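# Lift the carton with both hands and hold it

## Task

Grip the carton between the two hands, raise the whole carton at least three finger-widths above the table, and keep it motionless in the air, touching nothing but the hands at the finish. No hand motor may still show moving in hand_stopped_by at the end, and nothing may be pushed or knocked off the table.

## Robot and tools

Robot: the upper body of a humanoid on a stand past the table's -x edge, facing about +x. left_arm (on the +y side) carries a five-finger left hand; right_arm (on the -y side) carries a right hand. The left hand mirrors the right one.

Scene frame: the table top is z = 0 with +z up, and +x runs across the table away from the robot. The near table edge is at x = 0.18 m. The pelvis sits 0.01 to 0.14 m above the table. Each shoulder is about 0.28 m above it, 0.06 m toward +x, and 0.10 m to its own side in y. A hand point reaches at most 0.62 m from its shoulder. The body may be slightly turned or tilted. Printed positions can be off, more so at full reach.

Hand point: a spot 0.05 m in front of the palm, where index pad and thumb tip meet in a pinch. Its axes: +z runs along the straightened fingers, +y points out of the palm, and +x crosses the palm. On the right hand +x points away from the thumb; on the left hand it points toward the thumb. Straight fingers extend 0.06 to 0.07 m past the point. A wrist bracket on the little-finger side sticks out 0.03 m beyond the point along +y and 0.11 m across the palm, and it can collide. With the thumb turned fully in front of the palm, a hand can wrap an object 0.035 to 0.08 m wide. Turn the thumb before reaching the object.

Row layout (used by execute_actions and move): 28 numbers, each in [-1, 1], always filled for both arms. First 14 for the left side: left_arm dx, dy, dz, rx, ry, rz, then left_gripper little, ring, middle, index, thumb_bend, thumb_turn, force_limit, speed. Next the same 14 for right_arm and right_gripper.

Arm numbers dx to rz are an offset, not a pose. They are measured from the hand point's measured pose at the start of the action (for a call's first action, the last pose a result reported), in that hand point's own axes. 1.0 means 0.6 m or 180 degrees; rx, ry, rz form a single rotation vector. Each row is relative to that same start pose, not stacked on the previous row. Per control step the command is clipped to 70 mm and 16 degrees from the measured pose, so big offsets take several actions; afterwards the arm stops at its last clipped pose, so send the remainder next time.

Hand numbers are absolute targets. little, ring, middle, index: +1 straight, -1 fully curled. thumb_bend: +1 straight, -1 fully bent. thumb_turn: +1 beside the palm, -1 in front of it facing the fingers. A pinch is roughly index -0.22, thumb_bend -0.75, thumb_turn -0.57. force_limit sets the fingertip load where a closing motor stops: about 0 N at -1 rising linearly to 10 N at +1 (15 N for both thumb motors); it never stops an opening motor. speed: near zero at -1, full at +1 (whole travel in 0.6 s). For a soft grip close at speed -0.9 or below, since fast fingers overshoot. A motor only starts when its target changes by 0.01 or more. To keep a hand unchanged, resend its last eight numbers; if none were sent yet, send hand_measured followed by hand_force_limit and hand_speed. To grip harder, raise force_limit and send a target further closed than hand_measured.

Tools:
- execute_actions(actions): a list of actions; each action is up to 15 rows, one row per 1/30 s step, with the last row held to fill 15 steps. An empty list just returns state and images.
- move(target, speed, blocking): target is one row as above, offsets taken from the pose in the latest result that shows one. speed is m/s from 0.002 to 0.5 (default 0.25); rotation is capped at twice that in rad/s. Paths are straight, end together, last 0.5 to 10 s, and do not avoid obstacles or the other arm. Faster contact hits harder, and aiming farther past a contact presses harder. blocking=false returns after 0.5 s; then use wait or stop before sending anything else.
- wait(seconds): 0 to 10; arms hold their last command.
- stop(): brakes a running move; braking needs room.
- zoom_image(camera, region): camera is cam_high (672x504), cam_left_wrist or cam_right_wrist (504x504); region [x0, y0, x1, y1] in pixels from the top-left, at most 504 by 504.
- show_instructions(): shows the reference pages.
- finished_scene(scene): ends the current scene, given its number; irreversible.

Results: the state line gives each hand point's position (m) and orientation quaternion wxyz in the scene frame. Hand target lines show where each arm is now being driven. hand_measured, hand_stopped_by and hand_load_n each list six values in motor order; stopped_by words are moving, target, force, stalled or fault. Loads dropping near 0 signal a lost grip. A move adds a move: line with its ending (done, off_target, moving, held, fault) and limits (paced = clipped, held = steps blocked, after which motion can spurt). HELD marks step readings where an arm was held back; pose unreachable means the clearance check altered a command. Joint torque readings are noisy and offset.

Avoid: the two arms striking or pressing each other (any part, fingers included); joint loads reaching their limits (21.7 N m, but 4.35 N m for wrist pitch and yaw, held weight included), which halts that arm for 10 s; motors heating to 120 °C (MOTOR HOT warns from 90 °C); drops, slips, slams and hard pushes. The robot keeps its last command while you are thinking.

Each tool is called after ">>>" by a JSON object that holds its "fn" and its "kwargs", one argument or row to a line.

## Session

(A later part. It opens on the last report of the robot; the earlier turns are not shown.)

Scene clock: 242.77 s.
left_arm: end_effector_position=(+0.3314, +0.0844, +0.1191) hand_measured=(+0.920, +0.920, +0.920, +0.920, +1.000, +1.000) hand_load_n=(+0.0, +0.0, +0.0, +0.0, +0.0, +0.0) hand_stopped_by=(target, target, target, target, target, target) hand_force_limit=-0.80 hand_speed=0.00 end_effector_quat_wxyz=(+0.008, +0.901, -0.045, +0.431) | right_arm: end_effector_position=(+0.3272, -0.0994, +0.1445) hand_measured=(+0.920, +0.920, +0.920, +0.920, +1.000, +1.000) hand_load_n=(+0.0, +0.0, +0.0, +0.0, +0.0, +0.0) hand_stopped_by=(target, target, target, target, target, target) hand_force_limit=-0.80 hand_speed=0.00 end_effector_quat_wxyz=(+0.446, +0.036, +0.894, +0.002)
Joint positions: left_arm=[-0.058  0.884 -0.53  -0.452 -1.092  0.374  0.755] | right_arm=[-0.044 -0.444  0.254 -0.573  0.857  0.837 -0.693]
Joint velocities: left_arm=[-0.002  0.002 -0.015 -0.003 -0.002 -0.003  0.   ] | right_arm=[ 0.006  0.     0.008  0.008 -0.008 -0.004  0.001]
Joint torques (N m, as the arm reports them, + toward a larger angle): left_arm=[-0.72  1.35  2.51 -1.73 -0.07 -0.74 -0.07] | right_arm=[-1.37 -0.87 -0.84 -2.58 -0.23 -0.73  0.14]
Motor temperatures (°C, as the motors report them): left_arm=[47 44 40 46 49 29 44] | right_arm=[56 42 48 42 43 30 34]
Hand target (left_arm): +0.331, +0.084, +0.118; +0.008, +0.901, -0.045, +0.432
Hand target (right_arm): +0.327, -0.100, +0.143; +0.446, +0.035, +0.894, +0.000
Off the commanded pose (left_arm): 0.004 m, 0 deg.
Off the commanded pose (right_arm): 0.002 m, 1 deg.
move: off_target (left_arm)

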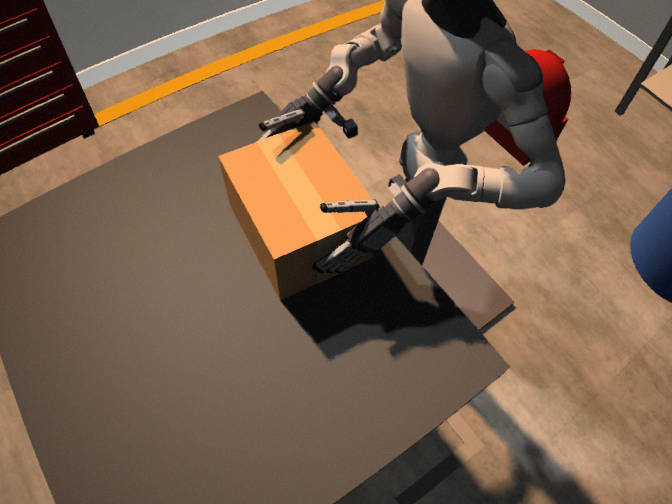

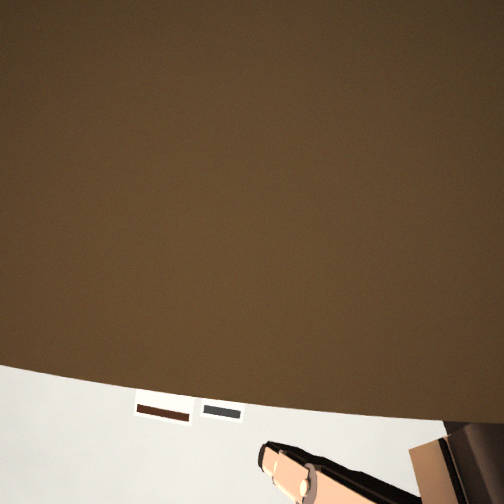

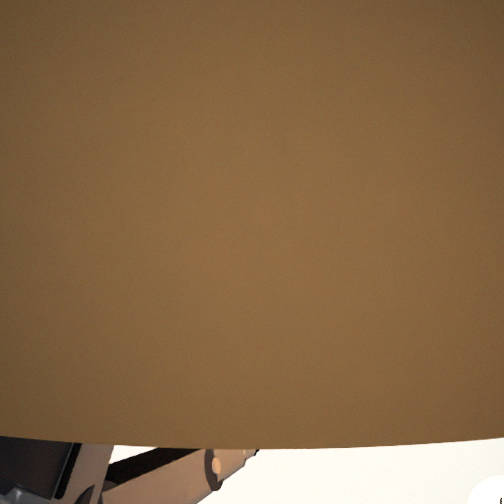

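>>> {"fn": "execute_actions", "kwargs": {
  "actions": []
}}

Scene clock: 248.60 s.
left_arm: end_effector_position=(+0.3314, +0.0845, +0.1191) hand_measured=(+0.920, +0.920, +0.920, +0.920, +1.000, +1.000) hand_load_n=(+0.0, +0.0, +0.0, +0.0, +0.0, +0.0) hand_stopped_by=(target, target, target, target, target, target) hand_force_limit=-0.80 hand_speed=0.00 end_effector_quat_wxyz=(+0.008, +0.901, -0.045, +0.431) | right_arm: end_effector_position=(+0.3272, -0.0994, +0.1445) hand_measured=(+0.920, +0.920, +0.920, +0.920, +1.000, +1.000) hand_load_n=(+0.0, +0.0, +0.0, +0.0, +0.0, +0.0) hand_stopped_by=(target, target, target, target, target, target) hand_force_limit=-0.80 hand_speed=0.00 end_effector_quat_wxyz=(+0.446, +0.036, +0.894, +0.002)
Joint positions: left_arm=[-0.058  0.884 -0.53  -0.452 -1.092  0.374  0.755] | right_arm=[-0.044 -0.444  0.254 -0.573  0.857  0.837 -0.693]
Joint velocities: left_arm=[ 0.003  0.006  0.015 -0.003  0.     0.     0.   ] | right_arm=[-0.008 -0.003 -0.014  0.009  0.008  0.     0.   ]
Joint torques (N m, as the arm reports them, + toward a larger angle): left_arm=[-0.69  1.25  2.3  -1.8  -0.26 -0.71 -0.03] | right_arm=[-1.37 -0.88 -1.03 -2.64 -0.22 -0.73  0.13]
Motor temperatures (°C, as the motors report them): left_arm=[45 44 40 45 49 29 41] | right_arm=[54 41 48 42 42 31 33]
Hand target (left_arm): +0.331, +0.084, +0.118; +0.008, +0.901, -0.045, +0.432
Hand target (right_arm): +0.327, -0.100, +0.143; +0.446, +0.035, +0.894, +0.000
Off the commanded pose (left_arm): 0.004 m, 0 deg.
Off the commanded pose (right_arm): 0.002 m, 1 deg.

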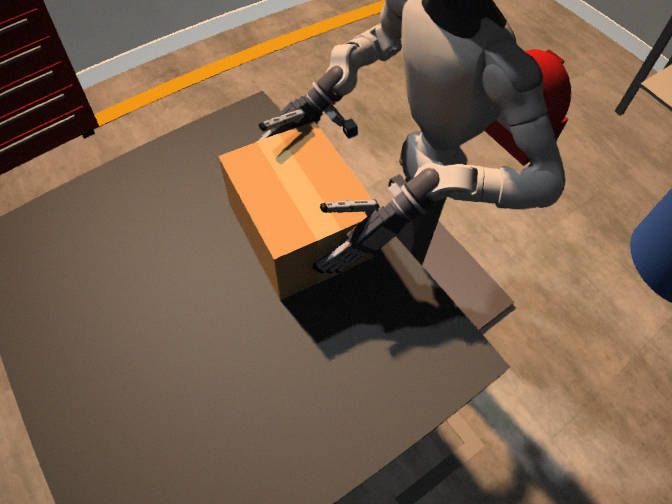

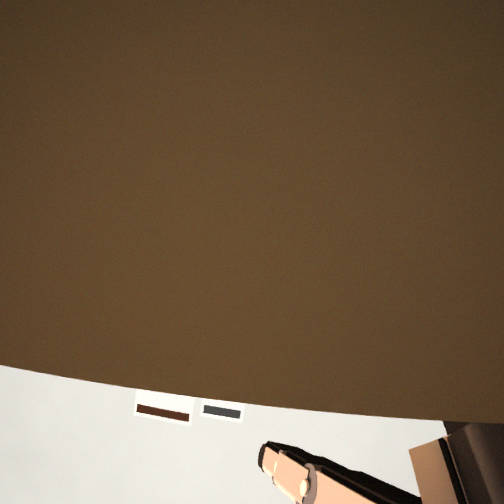

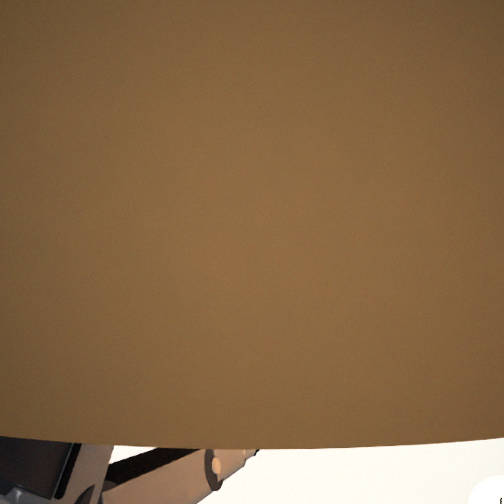

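>>> {"fn": "move", "kwargs": {
  "target": [0.0175,0.002,0.022,0,0,0,0.92,0.92,0.92,0.92,1,1,-0.8,0,-0.015,0.002,0.02,0,0,0,0.92,0.92,0.92,0.92,1,1,-0.8,0],
  "speed": 0.04
}}

>>> {"fn": "move", "kwargs": {
  "target": [-0.003,0.07,-0.01,-0.03,0,0,0.92,0.92,0.92,0.92,1,1,-0.8,0,0.002,0.065,-0.01,-0.03,0,0,0.92,0.92,0.92,0.92,1,1,-0.8,0],
  "speed": 0.03
}}

Scene clock: 251.13 s.
left_arm: end_effector_position=(+0.3493, +0.0837, +0.1207) hand_measured=(+0.920, +0.920, +0.920, +0.920, +1.000, +1.000) hand_load_n=(+0.0, +0.0, +0.0, +0.0, +0.0, +0.0) hand_stopped_by=(target, target, target, target, target, target) hand_force_limit=-0.80 hand_speed=0.00 end_effector_quat_wxyz=(+0.004, +0.900, -0.044, +0.435) | right_arm: end_effector_position=(+0.3423, -0.1005, +0.1444) hand_measured=(+0.920, +0.920, +0.920, +0.920, +1.000, +1.000) hand_load_n=(+0.0, +0.0, +0.0, +0.0, +0.0, +0.0) hand_stopped_by=(target, target, target, target, target, target) hand_force_limit=-0.80 hand_speed=0.00 end_effector_quat_wxyz=(+0.448, +0.034, +0.894, -0.002)
Joint positions: left_arm=[-0.142  0.86  -0.53  -0.386 -1.113  0.406  0.748] | right_arm=[-0.118 -0.436  0.254 -0.503  0.86   0.844 -0.689]
Joint velocities: left_arm=[-0.006  0.008 -0.011  0.    -0.006  0.001  0.   ] | right_arm=[ 0.002 -0.006  0.    -0.009 -0.005  0.     0.   ]
Joint torques (N m, as the arm reports them, + toward a larger angle): left_arm=[-1.26  1.11  2.38 -1.88 -0.6  -0.55 -0.03] | right_arm=[-1.76 -0.62 -1.31 -2.56  0.15 -0.58  0.11]
Motor temperatures (°C, as the motors report them): left_arm=[45 44 40 45 49 29 40] | right_arm=[54 41 48 42 42 31 32]
Hand target (left_arm): +0.349, +0.083, +0.119; +0.007, +0.901, -0.044, +0.432
Hand target (right_arm): +0.342, -0.099, +0.144; +0.446, +0.035, +0.894, +0.001
Off the commanded pose (left_arm): 0.003 m, 1 deg.
Off the commanded pose (right_arm): 0.001 m, 1 deg.
move: done

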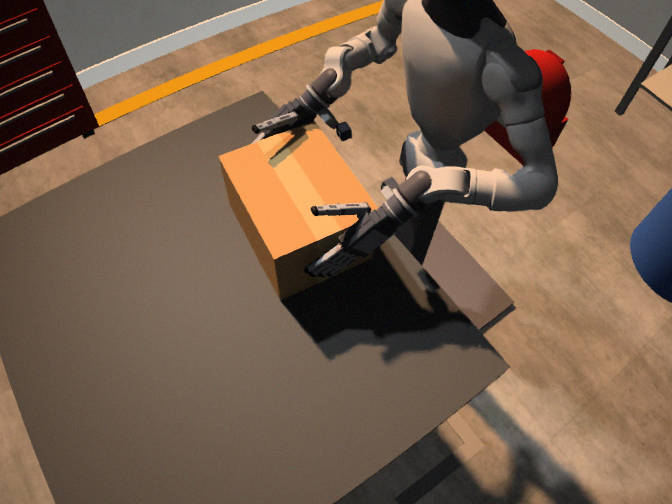

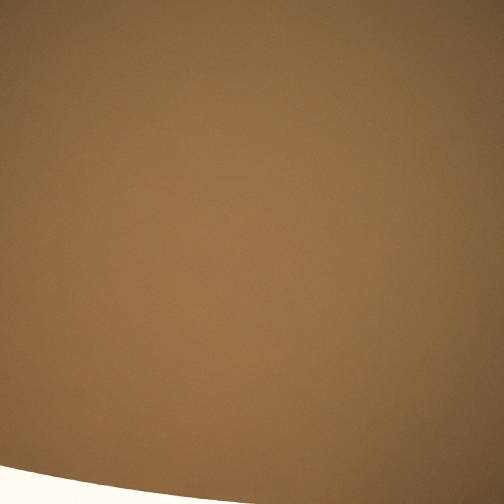

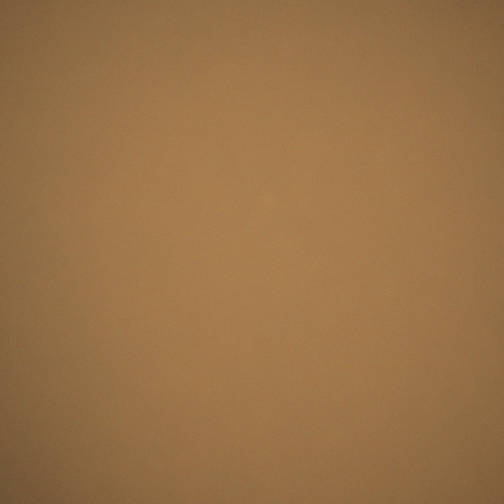

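Scene clock: 252.93 s.
left_arm: end_effector_position=(+0.3487, +0.0726, +0.1182) hand_measured=(+0.920, +0.920, +0.920, +0.920, +1.000, +1.000) hand_load_n=(+0.0, +0.0, +0.0, +0.0, +0.0, +0.0) hand_stopped_by=(target, target, target, target, target, target) hand_force_limit=-0.80 hand_speed=0.00 end_effector_quat_wxyz=(-0.004, +0.898, -0.054, +0.437) | right_arm: end_effector_position=(+0.3437, -0.0893, +0.1435) hand_measured=(+0.920, +0.920, +0.920, +0.920, +1.000, +1.000) hand_load_n=(+0.0, +0.0, +0.0, +0.0, +0.0, +0.0) hand_stopped_by=(target, target, target, target, target, target) hand_force_limit=-0.80 hand_speed=0.00 end_effector_quat_wxyz=(+0.451, +0.029, +0.892, -0.003)
Joint positions: left_arm=[-0.182  0.834 -0.591 -0.384 -1.094  0.407  0.802] | right_arm=[-0.138 -0.417  0.306 -0.49   0.842  0.824 -0.72 ]
Joint velocities: left_arm=[-0.02  -0.002 -0.018  0.    -0.003 -0.01   0.007] | right_arm=[-0.002  0.    -0.002  0.011  0.    -0.006 -0.006]
Joint torques (N m, as the arm reports them, + toward a larger angle): left_arm=[-2.06 -0.59 -0.15 -3.94 -0.96 -0.59 -1.24] | right_arm=[-2.42  0.82  0.74 -3.95  1.   -0.54  1.61]
Motor temperatures (°C, as the motors report them): left_arm=[44 44 40 45 49 29 40] | right_arm=[53 41 48 42 42 31 32]
Hand target (left_arm): +0.339, +0.043, +0.124; +0.046, +0.897, -0.066, +0.434
Hand target (right_arm): +0.339, -0.062, +0.148; +0.449, +0.013, +0.893, +0.040
Off the commanded pose (left_arm): 0.032 m, 6 deg.
Off the commanded pose (right_arm): 0.029 m, 5 deg.
move: off_target (left_arm, right_arm)

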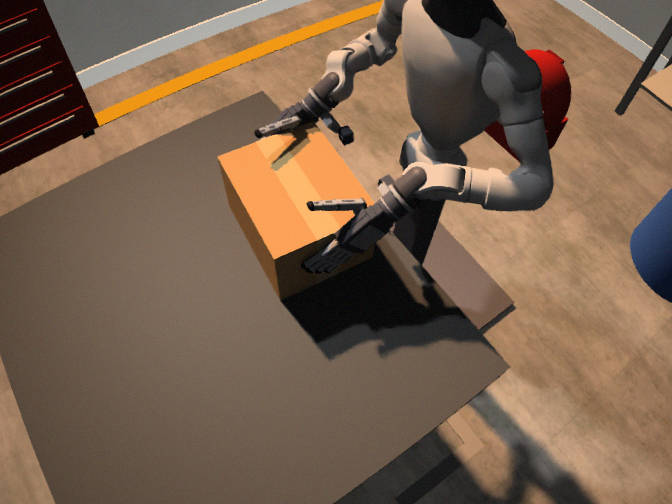

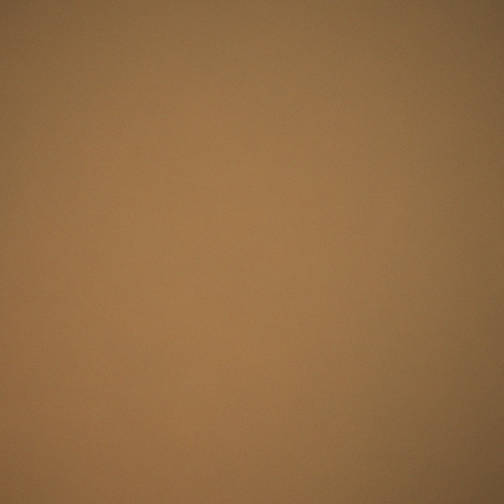

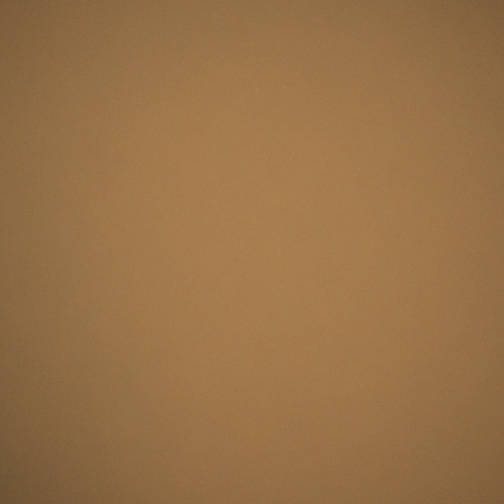

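>>> {"fn": "execute_actions", "kwargs": {
  "actions": [
    [[-0.003,0.055,-0.015,-0.033,0,0,0.92,0.92,0.92,0.92,1,1,-0.8,0,0.002,0.05,-0.012,-0.03,0,0,0.92,0.92,0.92,0.92,1,1,-0.8,0],[-0.003,0.06,-0.015,-0.035,0,0,0.92,0.92,0.92,0.92,1,1,-0.8,0,0.002,0.054,-0.013,-0.032,0,0,0.92,0.92,0.92,0.92,1,1,-0.8,0],[-0.003,0.065,-0.016,-0.037,0,0,0.92,0.92,0.92,0.92,1,1,-0.8,0,0.002,0.059,-0.014,-0.034,0,0,0.92,0.92,0.92,0.92,1,1,-0.8,0],[-0.003,0.07,-0.016,-0.039,0,0,0.92,0.92,0.92,0.92,1,1,-0.8,0,0.002,0.063,-0.015,-0.035,0,0,0.92,0.92,0.92,0.92,1,1,-0.8,0],[-0.003,0.075,-0.017,-0.041,0,0,0.92,0.92,0.92,0.92,1,1,-0.8,0,0.002,0.068,-0.016,-0.037,0,0,0.92,0.92,0.92,0.92,1,1,-0.8,0],[-0.003,0.08,-0.017,-0.043,0,0,0.92,0.92,0.92,0.92,1,1,-0.8,0,0.002,0.073,-0.016,-0.039,0,0,0.92,0.92,0.92,0.92,1,1,-0.8,0],[-0.003,0.085,-0.018,-0.045,0,0,0.92,0.92,0.92,0.92,1,1,-0.8,0,0.002,0.078,-0.017,-0.04,0,0,0.92,0.92,0.92,0.92,1,1,-0.8,0],[-0.003,0.09,-0.018,-0.047,0,0,0.92,0.92,0.92,0.92,1,1,-0.8,0,0.002,0.083,-0.018,-0.042,0,0,0.92,0.92,0.92,0.92,1,1,-0.8,0],[-0.003,0.095,-0.019,-0.049,0,0,0.92,0.92,0.92,0.92,1,1,-0.8,0,0.002,0.088,-0.018,-0.044,0,0,0.92,0.92,0.92,0.92,1,1,-0.8,0],[-0.003,0.1,-0.019,-0.051,0,0,0.92,0.92,0.92,0.92,1,1,-0.8,0,0.002,0.093,-0.019,-0.046,0,0,0.92,0.92,0.92,0.92,1,1,-0.8,0],[-0.003,0.105,-0.02,-0.053,0,0,0.92,0.92,0.92,0.92,1,1,-0.8,0,0.002,0.098,-0.02,-0.048,0,0,0.92,0.92,0.92,0.92,1,1,-0.8,0]]
  ]
}}

>>> {"fn": "wait", "kwargs": {
  "seconds": 0.4
}}

Scene clock: 258.40 s.
left_arm: end_effector_position=(+0.3515, +0.0729, +0.1165) hand_measured=(+0.920, +0.920, +0.920, +0.920, +1.000, +1.000) hand_load_n=(+0.0, +0.0, +0.0, +0.0, +0.0, +0.0) hand_stopped_by=(target, target, target, target, target, target) hand_force_limit=-0.80 hand_speed=0.00 end_effector_quat_wxyz=(-0.029, +0.893, -0.064, +0.444) | right_arm: end_effector_position=(+0.3458, -0.0921, +0.1413) hand_measured=(+0.920, +0.920, +0.920, +0.920, +1.000, +1.000) hand_load_n=(+0.0, +0.0, +0.0, +0.0, +0.0, +0.0) hand_stopped_by=(target, target, target, target, target, target) hand_force_limit=-0.80 hand_speed=0.00 end_effector_quat_wxyz=(+0.456, +0.027, +0.889, -0.032)
Joint positions: left_arm=[-0.217  0.833 -0.638 -0.375 -1.07   0.406  0.854] | right_arm=[-0.149 -0.41   0.344 -0.483  0.805  0.814 -0.774]
Joint velocities: left_arm=[-0.052  0.011 -0.052  0.008  0.002 -0.024  0.027] | right_arm=[-0.014 -0.006  0.005  0.008 -0.002 -0.002 -0.032]
Joint torques (N m, as the arm reports them, + toward a larger angle): left_arm=[-2.55 -2.29 -2.45 -6.01 -1.4  -0.34 -2.48] | right_arm=[-2.74  2.59  2.81 -5.49  2.28 -0.4   3.37]
Motor temperatures (°C, as the motors report them): left_arm=[44 44 40 45 49 29 40] | right_arm=[53 41 49 42 42 31 32]
Hand target (left_arm): +0.329, +0.015, +0.128; +0.070, +0.894, -0.092, +0.434
Hand target (right_arm): +0.333, -0.034, +0.154; +0.452, -0.006, +0.890, +0.064
Off the commanded pose (left_arm): 0.065 m, 12 deg.
Off the commanded pose (right_arm): 0.063 m, 12 deg.
Step readings (end_effector_position):
0: left_arm (+0.3487, +0.0726, +0.1182) | right_arm (+0.3437, -0.0893, +0.1435)
1: left_arm (+0.3487, +0.0726, +0.1182) | right_arm (+0.3438, -0.0893, +0.1435)
2: left_arm (+0.3487, +0.0726, +0.1180) | right_arm (+0.3439, -0.0895, +0.1433)
4: left_arm (+0.3488, +0.0728, +0.1176) | right_arm (+0.3441, -0.0898, +0.1429)
8: left_arm (+0.3499, +0.0729, +0.1171) | right_arm (+0.3447, -0.0906, +0.1422)
15: end_effector_position above

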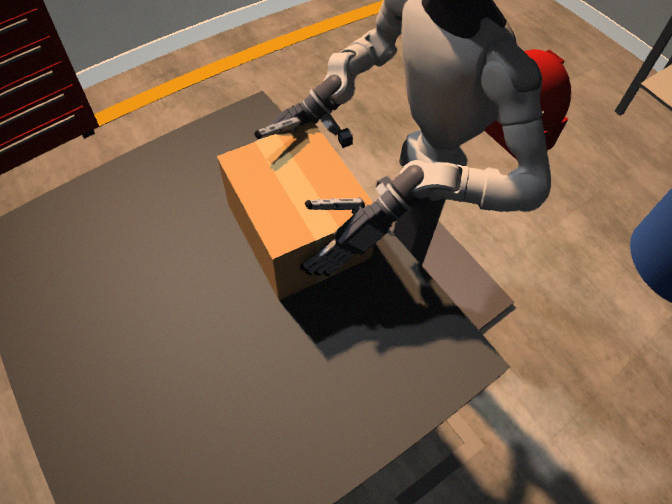

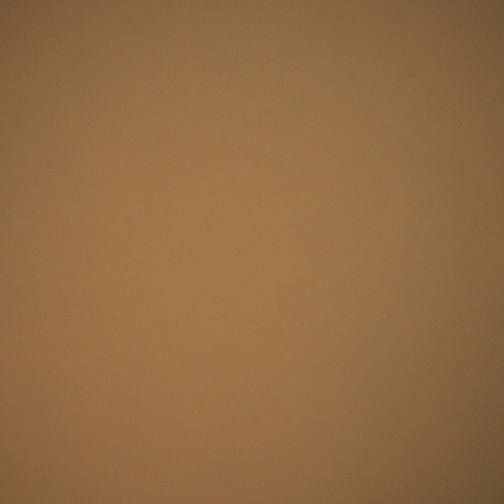

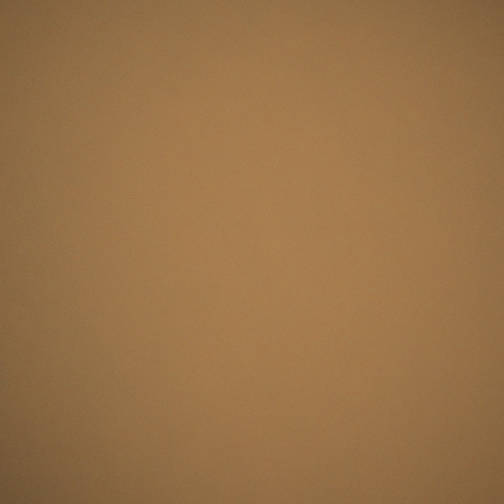

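Scene clock: 258.80 s.
left_arm: end_effector_position=(+0.3516, +0.0729, +0.1165) hand_measured=(+0.920, +0.920, +0.920, +0.920, +1.000, +1.000) hand_load_n=(+0.0, +0.0, +0.0, +0.0, +0.0, +0.0) hand_stopped_by=(target, target, target, target, target, target) hand_force_limit=-0.80 hand_speed=0.00 end_effector_quat_wxyz=(-0.029, +0.893, -0.065, +0.445) | right_arm: end_effector_position=(+0.3458, -0.0922, +0.1412) hand_measured=(+0.920, +0.920, +0.920, +0.920, +1.000, +1.000) hand_load_n=(+0.0, +0.0, +0.0, +0.0, +0.0, +0.0) hand_stopped_by=(target, target, target, target, target, target) hand_force_limit=-0.80 hand_speed=0.00 end_effector_quat_wxyz=(+0.456, +0.028, +0.889, -0.032)
Joint positions: left_arm=[-0.219  0.834 -0.641 -0.374 -1.07   0.404  0.855] | right_arm=[-0.149 -0.41   0.345 -0.483  0.805  0.814 -0.775]
Joint velocities: left_arm=[ 0.023 -0.015  0.012  0.011  0.003  0.     0.   ] | right_arm=[ 0.002 -0.006  0.021  0.002 -0.008  0.     0.   ]
Joint torques (N m, as the arm reports them, + toward a larger angle): left_arm=[-2.75 -2.25 -2.31 -6.05 -1.56 -0.3  -2.53] | right_arm=[-2.95  2.59  2.91 -5.71  2.31 -0.39  3.45]
Motor temperatures (°C, as the motors report them): left_arm=[44 44 40 45 49 29 40] | right_arm=[53 41 49 42 42 31 33]
Hand target (left_arm): +0.329, +0.015, +0.128; +0.070, +0.894, -0.092, +0.434
Hand target (right_arm): +0.333, -0.034, +0.154; +0.452, -0.006, +0.890, +0.064
Off the commanded pose (left_arm): 0.065 m, 12 deg.
Off the commanded pose (right_arm): 0.063 m, 12 deg.
wait: 0.40 s; at rest by 0.17 s

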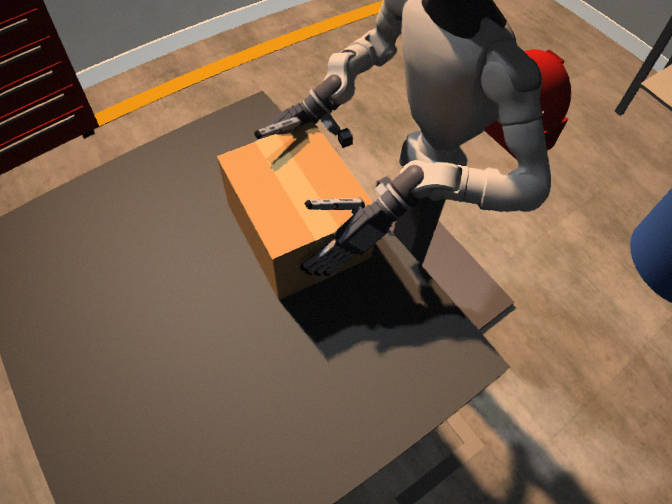

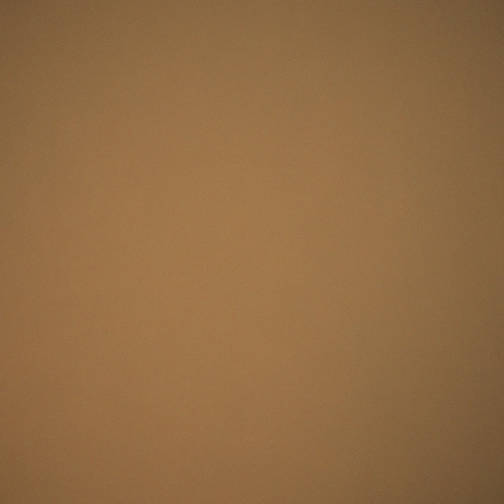

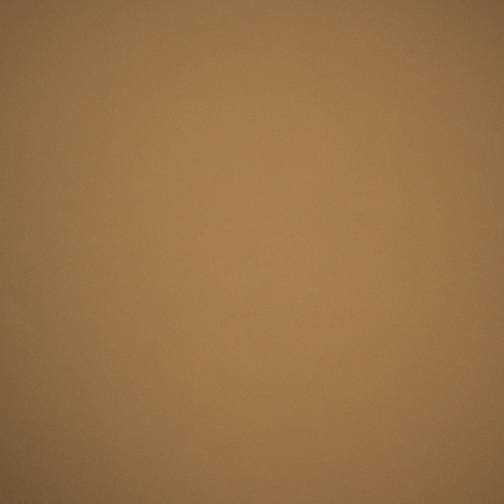

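>>> {"fn": "execute_actions", "kwargs": {
  "actions": [
    [[-0.004,0.103,-0.03,-0.067,0,0,0.5,0.5,0.5,0.5,1,1,-0.72,-0.85,0.001,0.099,-0.03,-0.063,0,0,0.5,0.5,0.5,0.5,1,1,-0.72,-0.85]]
  ]
}}

>>> {"fn": "wait", "kwargs": {
  "seconds": 0.8
}}

Scene clock: 264.23 s.
left_arm: end_effector_position=(+0.3516, +0.0734, +0.1155) hand_measured=(+0.820, +0.820, +0.820, +0.822, +1.000, +1.000) hand_load_n=(+0.0, +0.0, +1.0, +2.0, +0.0, +0.0) hand_stopped_by=(moving, moving, moving, force, target, target) hand_force_limit=-0.72 hand_speed=-0.85 end_effector_quat_wxyz=(-0.035, +0.888, -0.085, +0.451) | right_arm: end_effector_position=(+0.3448, -0.0925, +0.1400) hand_measured=(+0.822, +0.822, +0.822, +0.822, +1.000, +1.000) hand_load_n=(+0.0, +0.0, +0.0, +0.0, +0.0, +0.0) hand_stopped_by=(moving, moving, moving, moving, target, target) hand_force_limit=-0.72 hand_speed=-0.85 end_effector_quat_wxyz=(+0.461, +0.015, +0.887, -0.040)
Joint positions: left_arm=[-0.236  0.866 -0.677 -0.363 -1.051  0.383  0.834] | right_arm=[-0.15  -0.434  0.367 -0.482  0.788  0.799 -0.768]
Joint velocities: left_arm=[-0.029  0.015 -0.046  0.014  0.    -0.017  0.027] | right_arm=[ 0.014  0.    -0.006  0.008 -0.006 -0.005  0.   ]
Joint torques (N m, as the arm reports them, + toward a larger angle): left_arm=[-2.58 -1.84 -2.49 -6.11 -1.51 -0.29 -2.71] | right_arm=[-2.97  2.54  2.8  -5.79  2.28 -0.44  3.53]
Motor temperatures (°C, as the motors report them): left_arm=[44 44 40 46 49 29 43] | right_arm=[53 41 50 42 42 31 35]
Hand target (left_arm): +0.328, +0.016, +0.125; +0.064, +0.890, -0.112, +0.438
Hand target (right_arm): +0.332, -0.035, +0.152; +0.457, -0.019, +0.888, +0.056
Off the commanded pose (left_arm): 0.065 m, 12 deg.
Off the commanded pose (right_arm): 0.062 m, 12 deg.
Step readings (end_effector_position):
0: left_arm (+0.3516, +0.0729, +0.1165) | right_arm (+0.3458, -0.0922, +0.1412)
1: left_arm (+0.3516, +0.0729, +0.1165) | right_arm (+0.3458, -0.0922, +0.1412)
2: left_arm (+0.3515, +0.0730, +0.1163) | right_arm (+0.3457, -0.0923, +0.1410)
4: left_arm (+0.3512, +0.0731, +0.1158) | right_arm (+0.3453, -0.0925, +0.1404)
8: left_arm (+0.3513, +0.0732, +0.1156) | right_arm (+0.3449, -0.0925, +0.1401)
15: end_effector_position above

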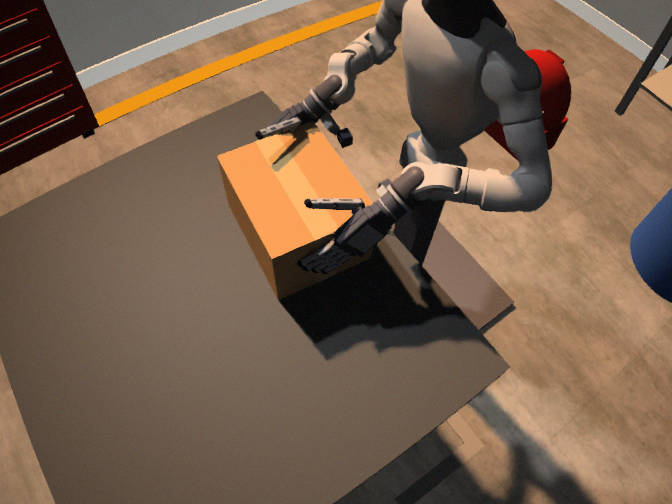

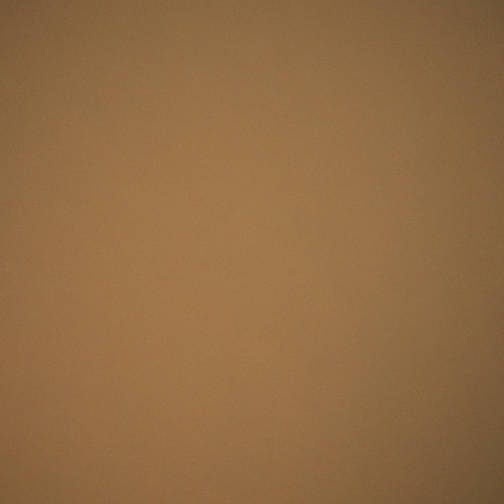

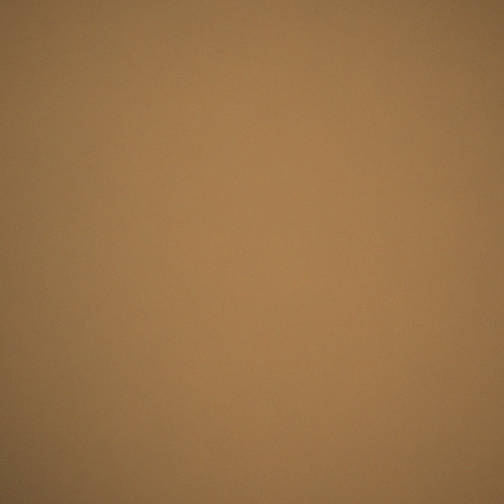

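Scene clock: 265.03 s.
left_arm: end_effector_position=(+0.3519, +0.0737, +0.1152) hand_measured=(+0.730, +0.780, +0.814, +0.822, +1.000, +1.000) hand_load_n=(+3.0, +2.0, +1.0, +1.0, +0.0, +0.0) hand_stopped_by=(force, force, force, force, target, target) hand_force_limit=-0.72 hand_speed=-0.85 end_effector_quat_wxyz=(-0.037, +0.888, -0.086, +0.451) | right_arm: end_effector_position=(+0.3449, -0.0927, +0.1398) hand_measured=(+0.672, +0.730, +0.772, +0.780, +1.000, +1.000) hand_load_n=(+1.0, +2.0, +1.0, +2.0, +0.0, +0.0) hand_stopped_by=(force, force, force, force, target, target) hand_force_limit=-0.72 hand_speed=-0.85 end_effector_quat_wxyz=(+0.461, +0.014, +0.886, -0.042)
Joint positions: left_arm=[-0.24   0.868 -0.681 -0.361 -1.051  0.383  0.836] | right_arm=[-0.151 -0.435  0.37  -0.481  0.787  0.799 -0.772]
Joint velocities: left_arm=[ 0.    -0.003  0.008 -0.003  0.003  0.     0.   ] | right_arm=[-0.003  0.009 -0.014 -0.005  0.003  0.     0.   ]
Joint torques (N m, as the arm reports them, + toward a larger angle): left_arm=[-2.35 -2.02 -1.91 -6.33 -1.64 -0.35 -2.71] | right_arm=[-2.91  2.39  2.6  -5.84  2.35 -0.44  3.73]
Motor temperatures (°C, as the motors report them): left_arm=[44 44 40 46 49 29 43] | right_arm=[53 41 50 43 42 31 36]
Hand target (left_arm): +0.328, +0.016, +0.125; +0.064, +0.890, -0.112, +0.438
Hand target (right_arm): +0.332, -0.035, +0.152; +0.457, -0.019, +0.888, +0.056
Off the commanded pose (left_arm): 0.065 m, 12 deg.
Off the commanded pose (right_arm): 0.063 m, 12 deg.
wait: 0.80 s; at rest by 0.73 s

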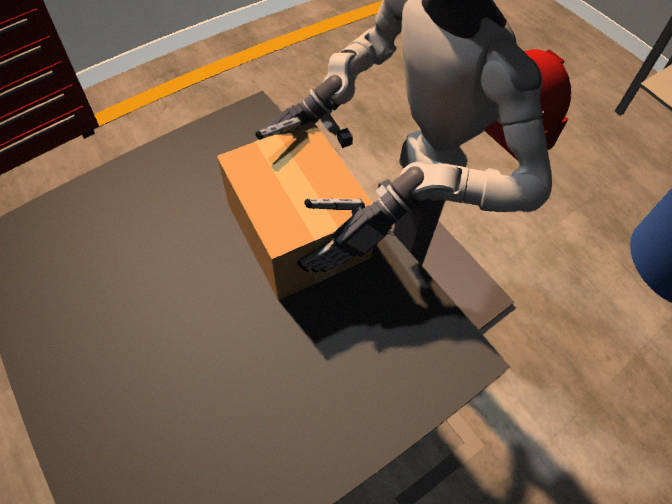

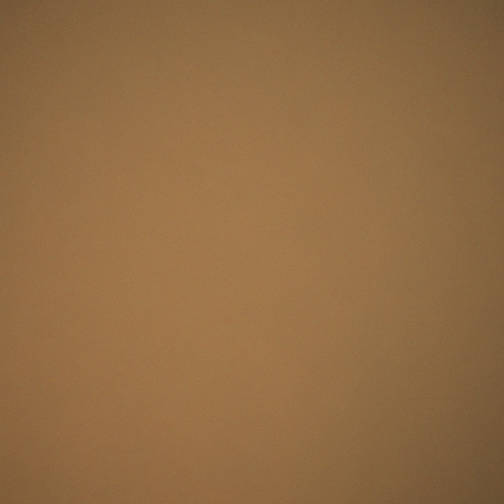

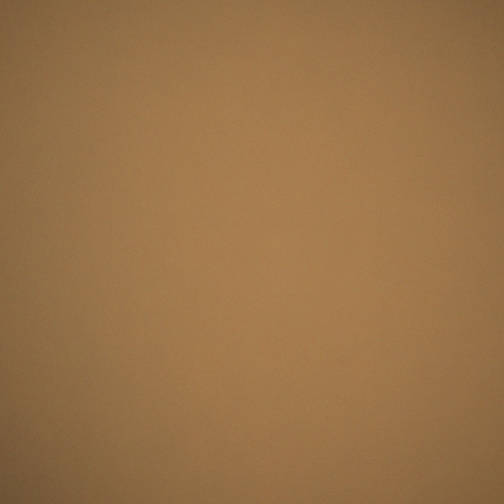

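>>> {"fn": "execute_actions", "kwargs": {
  "actions": [
    [[0.008,0.1,-0.042,-0.065,-0.002,-0.017,0.5,0.5,0.5,0.5,1,1,-0.72,-0.85,-0.006,0.097,-0.039,-0.064,0.003,0.013,0.5,0.5,0.5,0.5,1,1,-0.72,-0.85],[0.01,0.1,-0.043,-0.065,-0.001,-0.02,0.5,0.5,0.5,0.5,1,1,-0.72,-0.85,-0.008,0.097,-0.04,-0.064,0.002,0.016,0.5,0.5,0.5,0.5,1,1,-0.72,-0.85],[0.013,0.099,-0.044,-0.065,0,-0.023,0.5,0.5,0.5,0.5,1,1,-0.72,-0.85,-0.011,0.097,-0.041,-0.064,0.001,0.018,0.5,0.5,0.5,0.5,1,1,-0.72,-0.85],[0.016,0.099,-0.046,-0.065,0.001,-0.025,0.5,0.5,0.5,0.5,1,1,-0.72,-0.85,-0.014,0.097,-0.043,-0.064,0,0.02,0.5,0.5,0.5,0.5,1,1,-0.72,-0.85],[0.019,0.098,-0.047,-0.065,0.002,-0.025,0.5,0.5,0.5,0.5,1,1,-0.72,-0.85,-0.017,0.096,-0.044,-0.064,-0.001,0.02,0.5,0.5,0.5,0.5,1,1,-0.72,-0.85],[0.022,0.098,-0.049,-0.065,0.003,-0.025,0.5,0.5,0.5,0.5,1,1,-0.72,-0.85,-0.02,0.096,-0.045,-0.064,-0.002,0.02,0.5,0.5,0.5,0.5,1,1,-0.72,-0.85],[0.025,0.097,-0.05,-0.065,0.004,-0.025,0.5,0.5,0.5,0.5,1,1,-0.72,-0.85,-0.023,0.096,-0.047,-0.064,-0.003,0.02,0.5,0.5,0.5,0.5,1,1,-0.72,-0.85],[0.028,0.097,-0.051,-0.065,0.005,-0.025,0.5,0.5,0.5,0.5,1,1,-0.72,-0.85,-0.026,0.096,-0.048,-0.064,-0.004,0.02,0.5,0.5,0.5,0.5,1,1,-0.72,-0.85],[0.031,0.096,-0.053,-0.065,0.006,-0.025,0.5,0.5,0.5,0.5,1,1,-0.72,-0.85,-0.029,0.096,-0.049,-0.064,-0.005,0.02,0.5,0.5,0.5,0.5,1,1,-0.72,-0.85],[0.034,0.095,-0.054,-0.065,0.007,-0.025,0.5,0.5,0.5,0.5,1,1,-0.72,-0.85,-0.032,0.096,-0.05,-0.064,-0.006,0.02,0.5,0.5,0.5,0.5,1,1,-0.72,-0.85],[0.037,0.095,-0.056,-0.065,0.008,-0.025,0.5,0.5,0.5,0.5,1,1,-0.72,-0.85,-0.035,0.095,-0.052,-0.064,-0.007,0.02,0.5,0.5,0.5,0.5,1,1,-0.72,-0.85],[0.04,0.094,-0.057,-0.065,0.008,-0.025,0.5,0.5,0.5,0.5,1,1,-0.72,-0.85,-0.038,0.095,-0.053,-0.064,-0.007,0.02,0.5,0.5,0.5,0.5,1,1,-0.72,-0.85],[0.043,0.094,-0.058,-0.065,0.008,-0.025,0.5,0.5,0.5,0.5,1,1,-0.72,-0.85,-0.041,0.095,-0.054,-0.064,-0.007,0.02,0.5,0.5,0.5,0.5,1,1,-0.72,-0.85],[0.045,0.093,-0.059,-0.065,0.008,-0.025,0.5,0.5,0.5,0.5,1,1,-0.72,-0.85,-0.044,0.095,-0.055,-0.064,-0.007,0.02,0.5,0.5,0.5,0.5,1,1,-0.72,-0.85],[0.046,0.093,-0.06,-0.065,0.008,-0.025,0.5,0.5,0.5,0.5,1,1,-0.72,-0.85,-0.045,0.095,-0.056,-0.064,-0.007,0.02,0.5,0.5,0.5,0.5,1,1,-0.72,-0.85]]
  ]
}}

>>> {"fn": "wait", "kwargs": {
  "seconds": 0.5
}}

Scene clock: 280.13 s.
left_arm: end_effector_position=(+0.3518, +0.0739, +0.1371) hand_measured=(+0.730, +0.780, +0.814, +0.822, +1.000, +1.000) hand_load_n=(+8.5, +5.5, +1.5, +1.0, +0.0, +0.0) hand_stopped_by=(force, force, force, force, target, target) hand_force_limit=-0.72 hand_speed=-0.85 end_effector_quat_wxyz=(-0.030, +0.884, -0.073, +0.461) | right_arm: end_effector_position=(+0.3452, -0.0930, +0.1620) hand_measured=(+0.672, +0.730, +0.772, +0.780, +1.000, +1.000) hand_load_n=(+7.0, +5.5, +0.5, +0.5, +0.0, +0.0) hand_stopped_by=(force, force, force, force, target, target) hand_force_limit=-0.72 hand_speed=-0.85 end_effector_quat_wxyz=(+0.475, +0.022, +0.879, -0.043)
Joint positions: left_arm=[-0.237  0.917 -0.655 -0.456 -1.117  0.382  0.894] | right_arm=[-0.157 -0.427  0.332 -0.574  0.835  0.863 -0.839]
Joint velocities: left_arm=[-0.17   0.141  0.106 -0.206 -0.207  0.041  0.171] | right_arm=[-0.204  0.051 -0.186 -0.229  0.218  0.268 -0.24 ]
Joint torques (N m, as the arm reports them, + toward a larger angle): left_arm=[-3.54 -2.03  0.58 -8.19 -1.82 -1.45 -3.07] | right_arm=[-4.56  2.85  1.52 -7.98  2.79 -1.36  4.11]
Motor temperatures (°C, as the motors report them): left_arm=[43 44 40 48 49 29 49] | right_arm=[53 41 51 44 42 31 41]
Hand target (left_arm): +0.330, +0.019, +0.155; +0.072, +0.883, -0.097, +0.454
Hand target (right_arm): +0.333, -0.035, +0.181; +0.474, -0.010, +0.879, +0.061
Off the commanded pose (left_arm): 0.064 m, 12 deg.
Off the commanded pose (right_arm): 0.063 m, 12 deg.
Step readings (end_effector_position):
0: left_arm (+0.3519, +0.0737, +0.1152) | right_arm (+0.3449, -0.0927, +0.1398)
1: left_arm (+0.3519, +0.0737, +0.1152) | right_arm (+0.3449, -0.0927, +0.1398)
2: left_arm (+0.3516, +0.0738, +0.1153) | right_arm (+0.3445, -0.0927, +0.1397)
4: left_arm (+0.3491, +0.0743, +0.1157) | right_arm (+0.3421, -0.0922, +0.1400)
8: left_arm (+0.3454, +0.0754, +0.1163) | right_arm (+0.3385, -0.0911, +0.1405)
15: end_effector_position above

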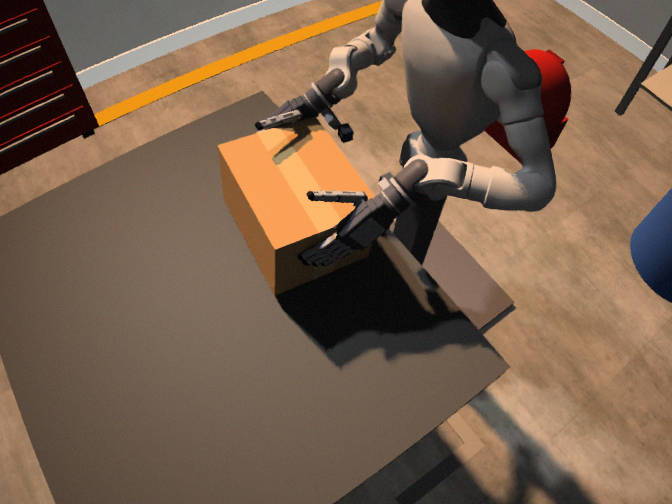

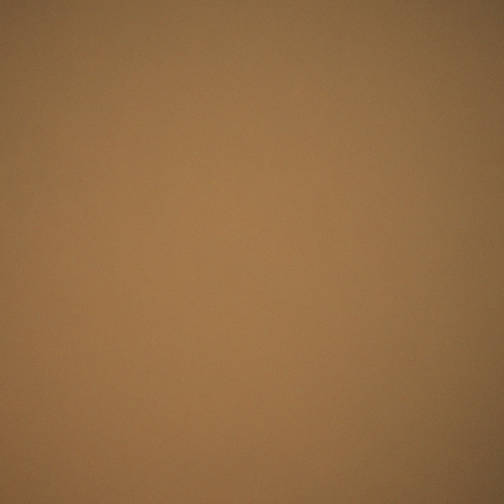

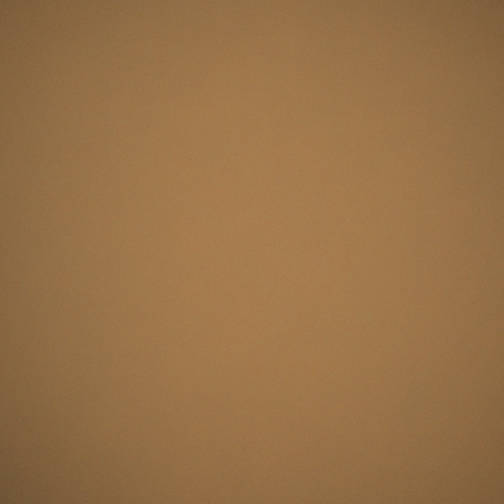

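Scene clock: 280.63 s.
left_arm: end_effector_position=(+0.3537, +0.0742, +0.1417) hand_measured=(+0.730, +0.780, +0.814, +0.822, +1.000, +1.000) hand_load_n=(+9.5, +5.5, +1.0, +0.5, +0.0, +0.0) hand_stopped_by=(force, force, force, force, target, target) hand_force_limit=-0.72 hand_speed=-0.85 end_effector_quat_wxyz=(-0.031, +0.882, -0.072, +0.464) | right_arm: end_effector_position=(+0.3464, -0.0926, +0.1665) hand_measured=(+0.672, +0.730, +0.772, +0.780, +1.000, +1.000) hand_load_n=(+7.5, +5.5, +0.5, +0.0, +0.0, +0.0) hand_stopped_by=(force, force, force, force, target, target) hand_force_limit=-0.72 hand_speed=-0.85 end_effector_quat_wxyz=(+0.477, +0.022, +0.877, -0.044)
Joint positions: left_arm=[-0.245  0.924 -0.648 -0.467 -1.13   0.388  0.904] | right_arm=[-0.167 -0.423  0.324 -0.586  0.847  0.88  -0.852]
Joint velocities: left_arm=[ 0.006  0.008 -0.003 -0.005 -0.005  0.     0.   ] | right_arm=[ 0.002 -0.014 -0.006 -0.002 -0.006  0.     0.   ]
Joint torques (N m, as the arm reports them, + toward a larger angle): left_arm=[-3.44 -2.16  0.57 -8.09 -1.64 -1.54 -3.13] | right_arm=[-3.84  2.91  1.66 -8.04  3.21 -1.5   4.17]
Motor temperatures (°C, as the motors report them): left_arm=[43 44 40 48 49 29 50] | right_arm=[53 41 51 44 42 31 41]
Hand target (left_arm): +0.330, +0.019, +0.155; +0.072, +0.883, -0.097, +0.454
Hand target (right_arm): +0.333, -0.035, +0.181; +0.474, -0.010, +0.879, +0.061
Off the commanded pose (left_arm): 0.064 m, 12 deg.
Off the commanded pose (right_arm): 0.062 m, 12 deg.
wait: 0.50 s; at rest by 0.33 s

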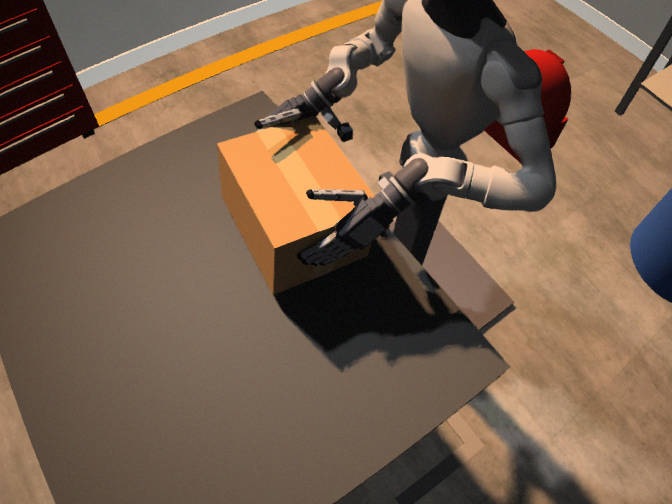

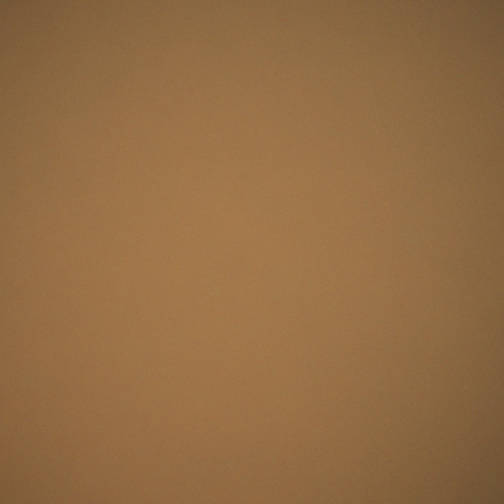

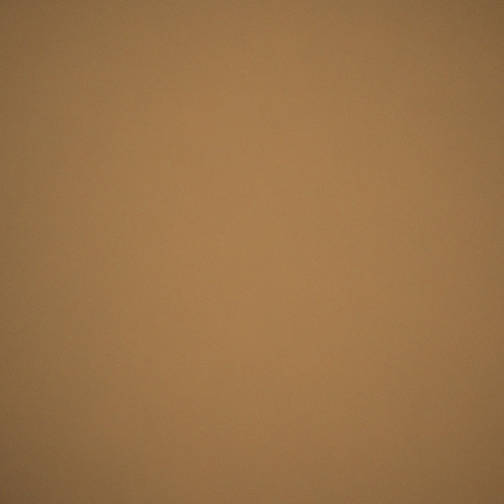

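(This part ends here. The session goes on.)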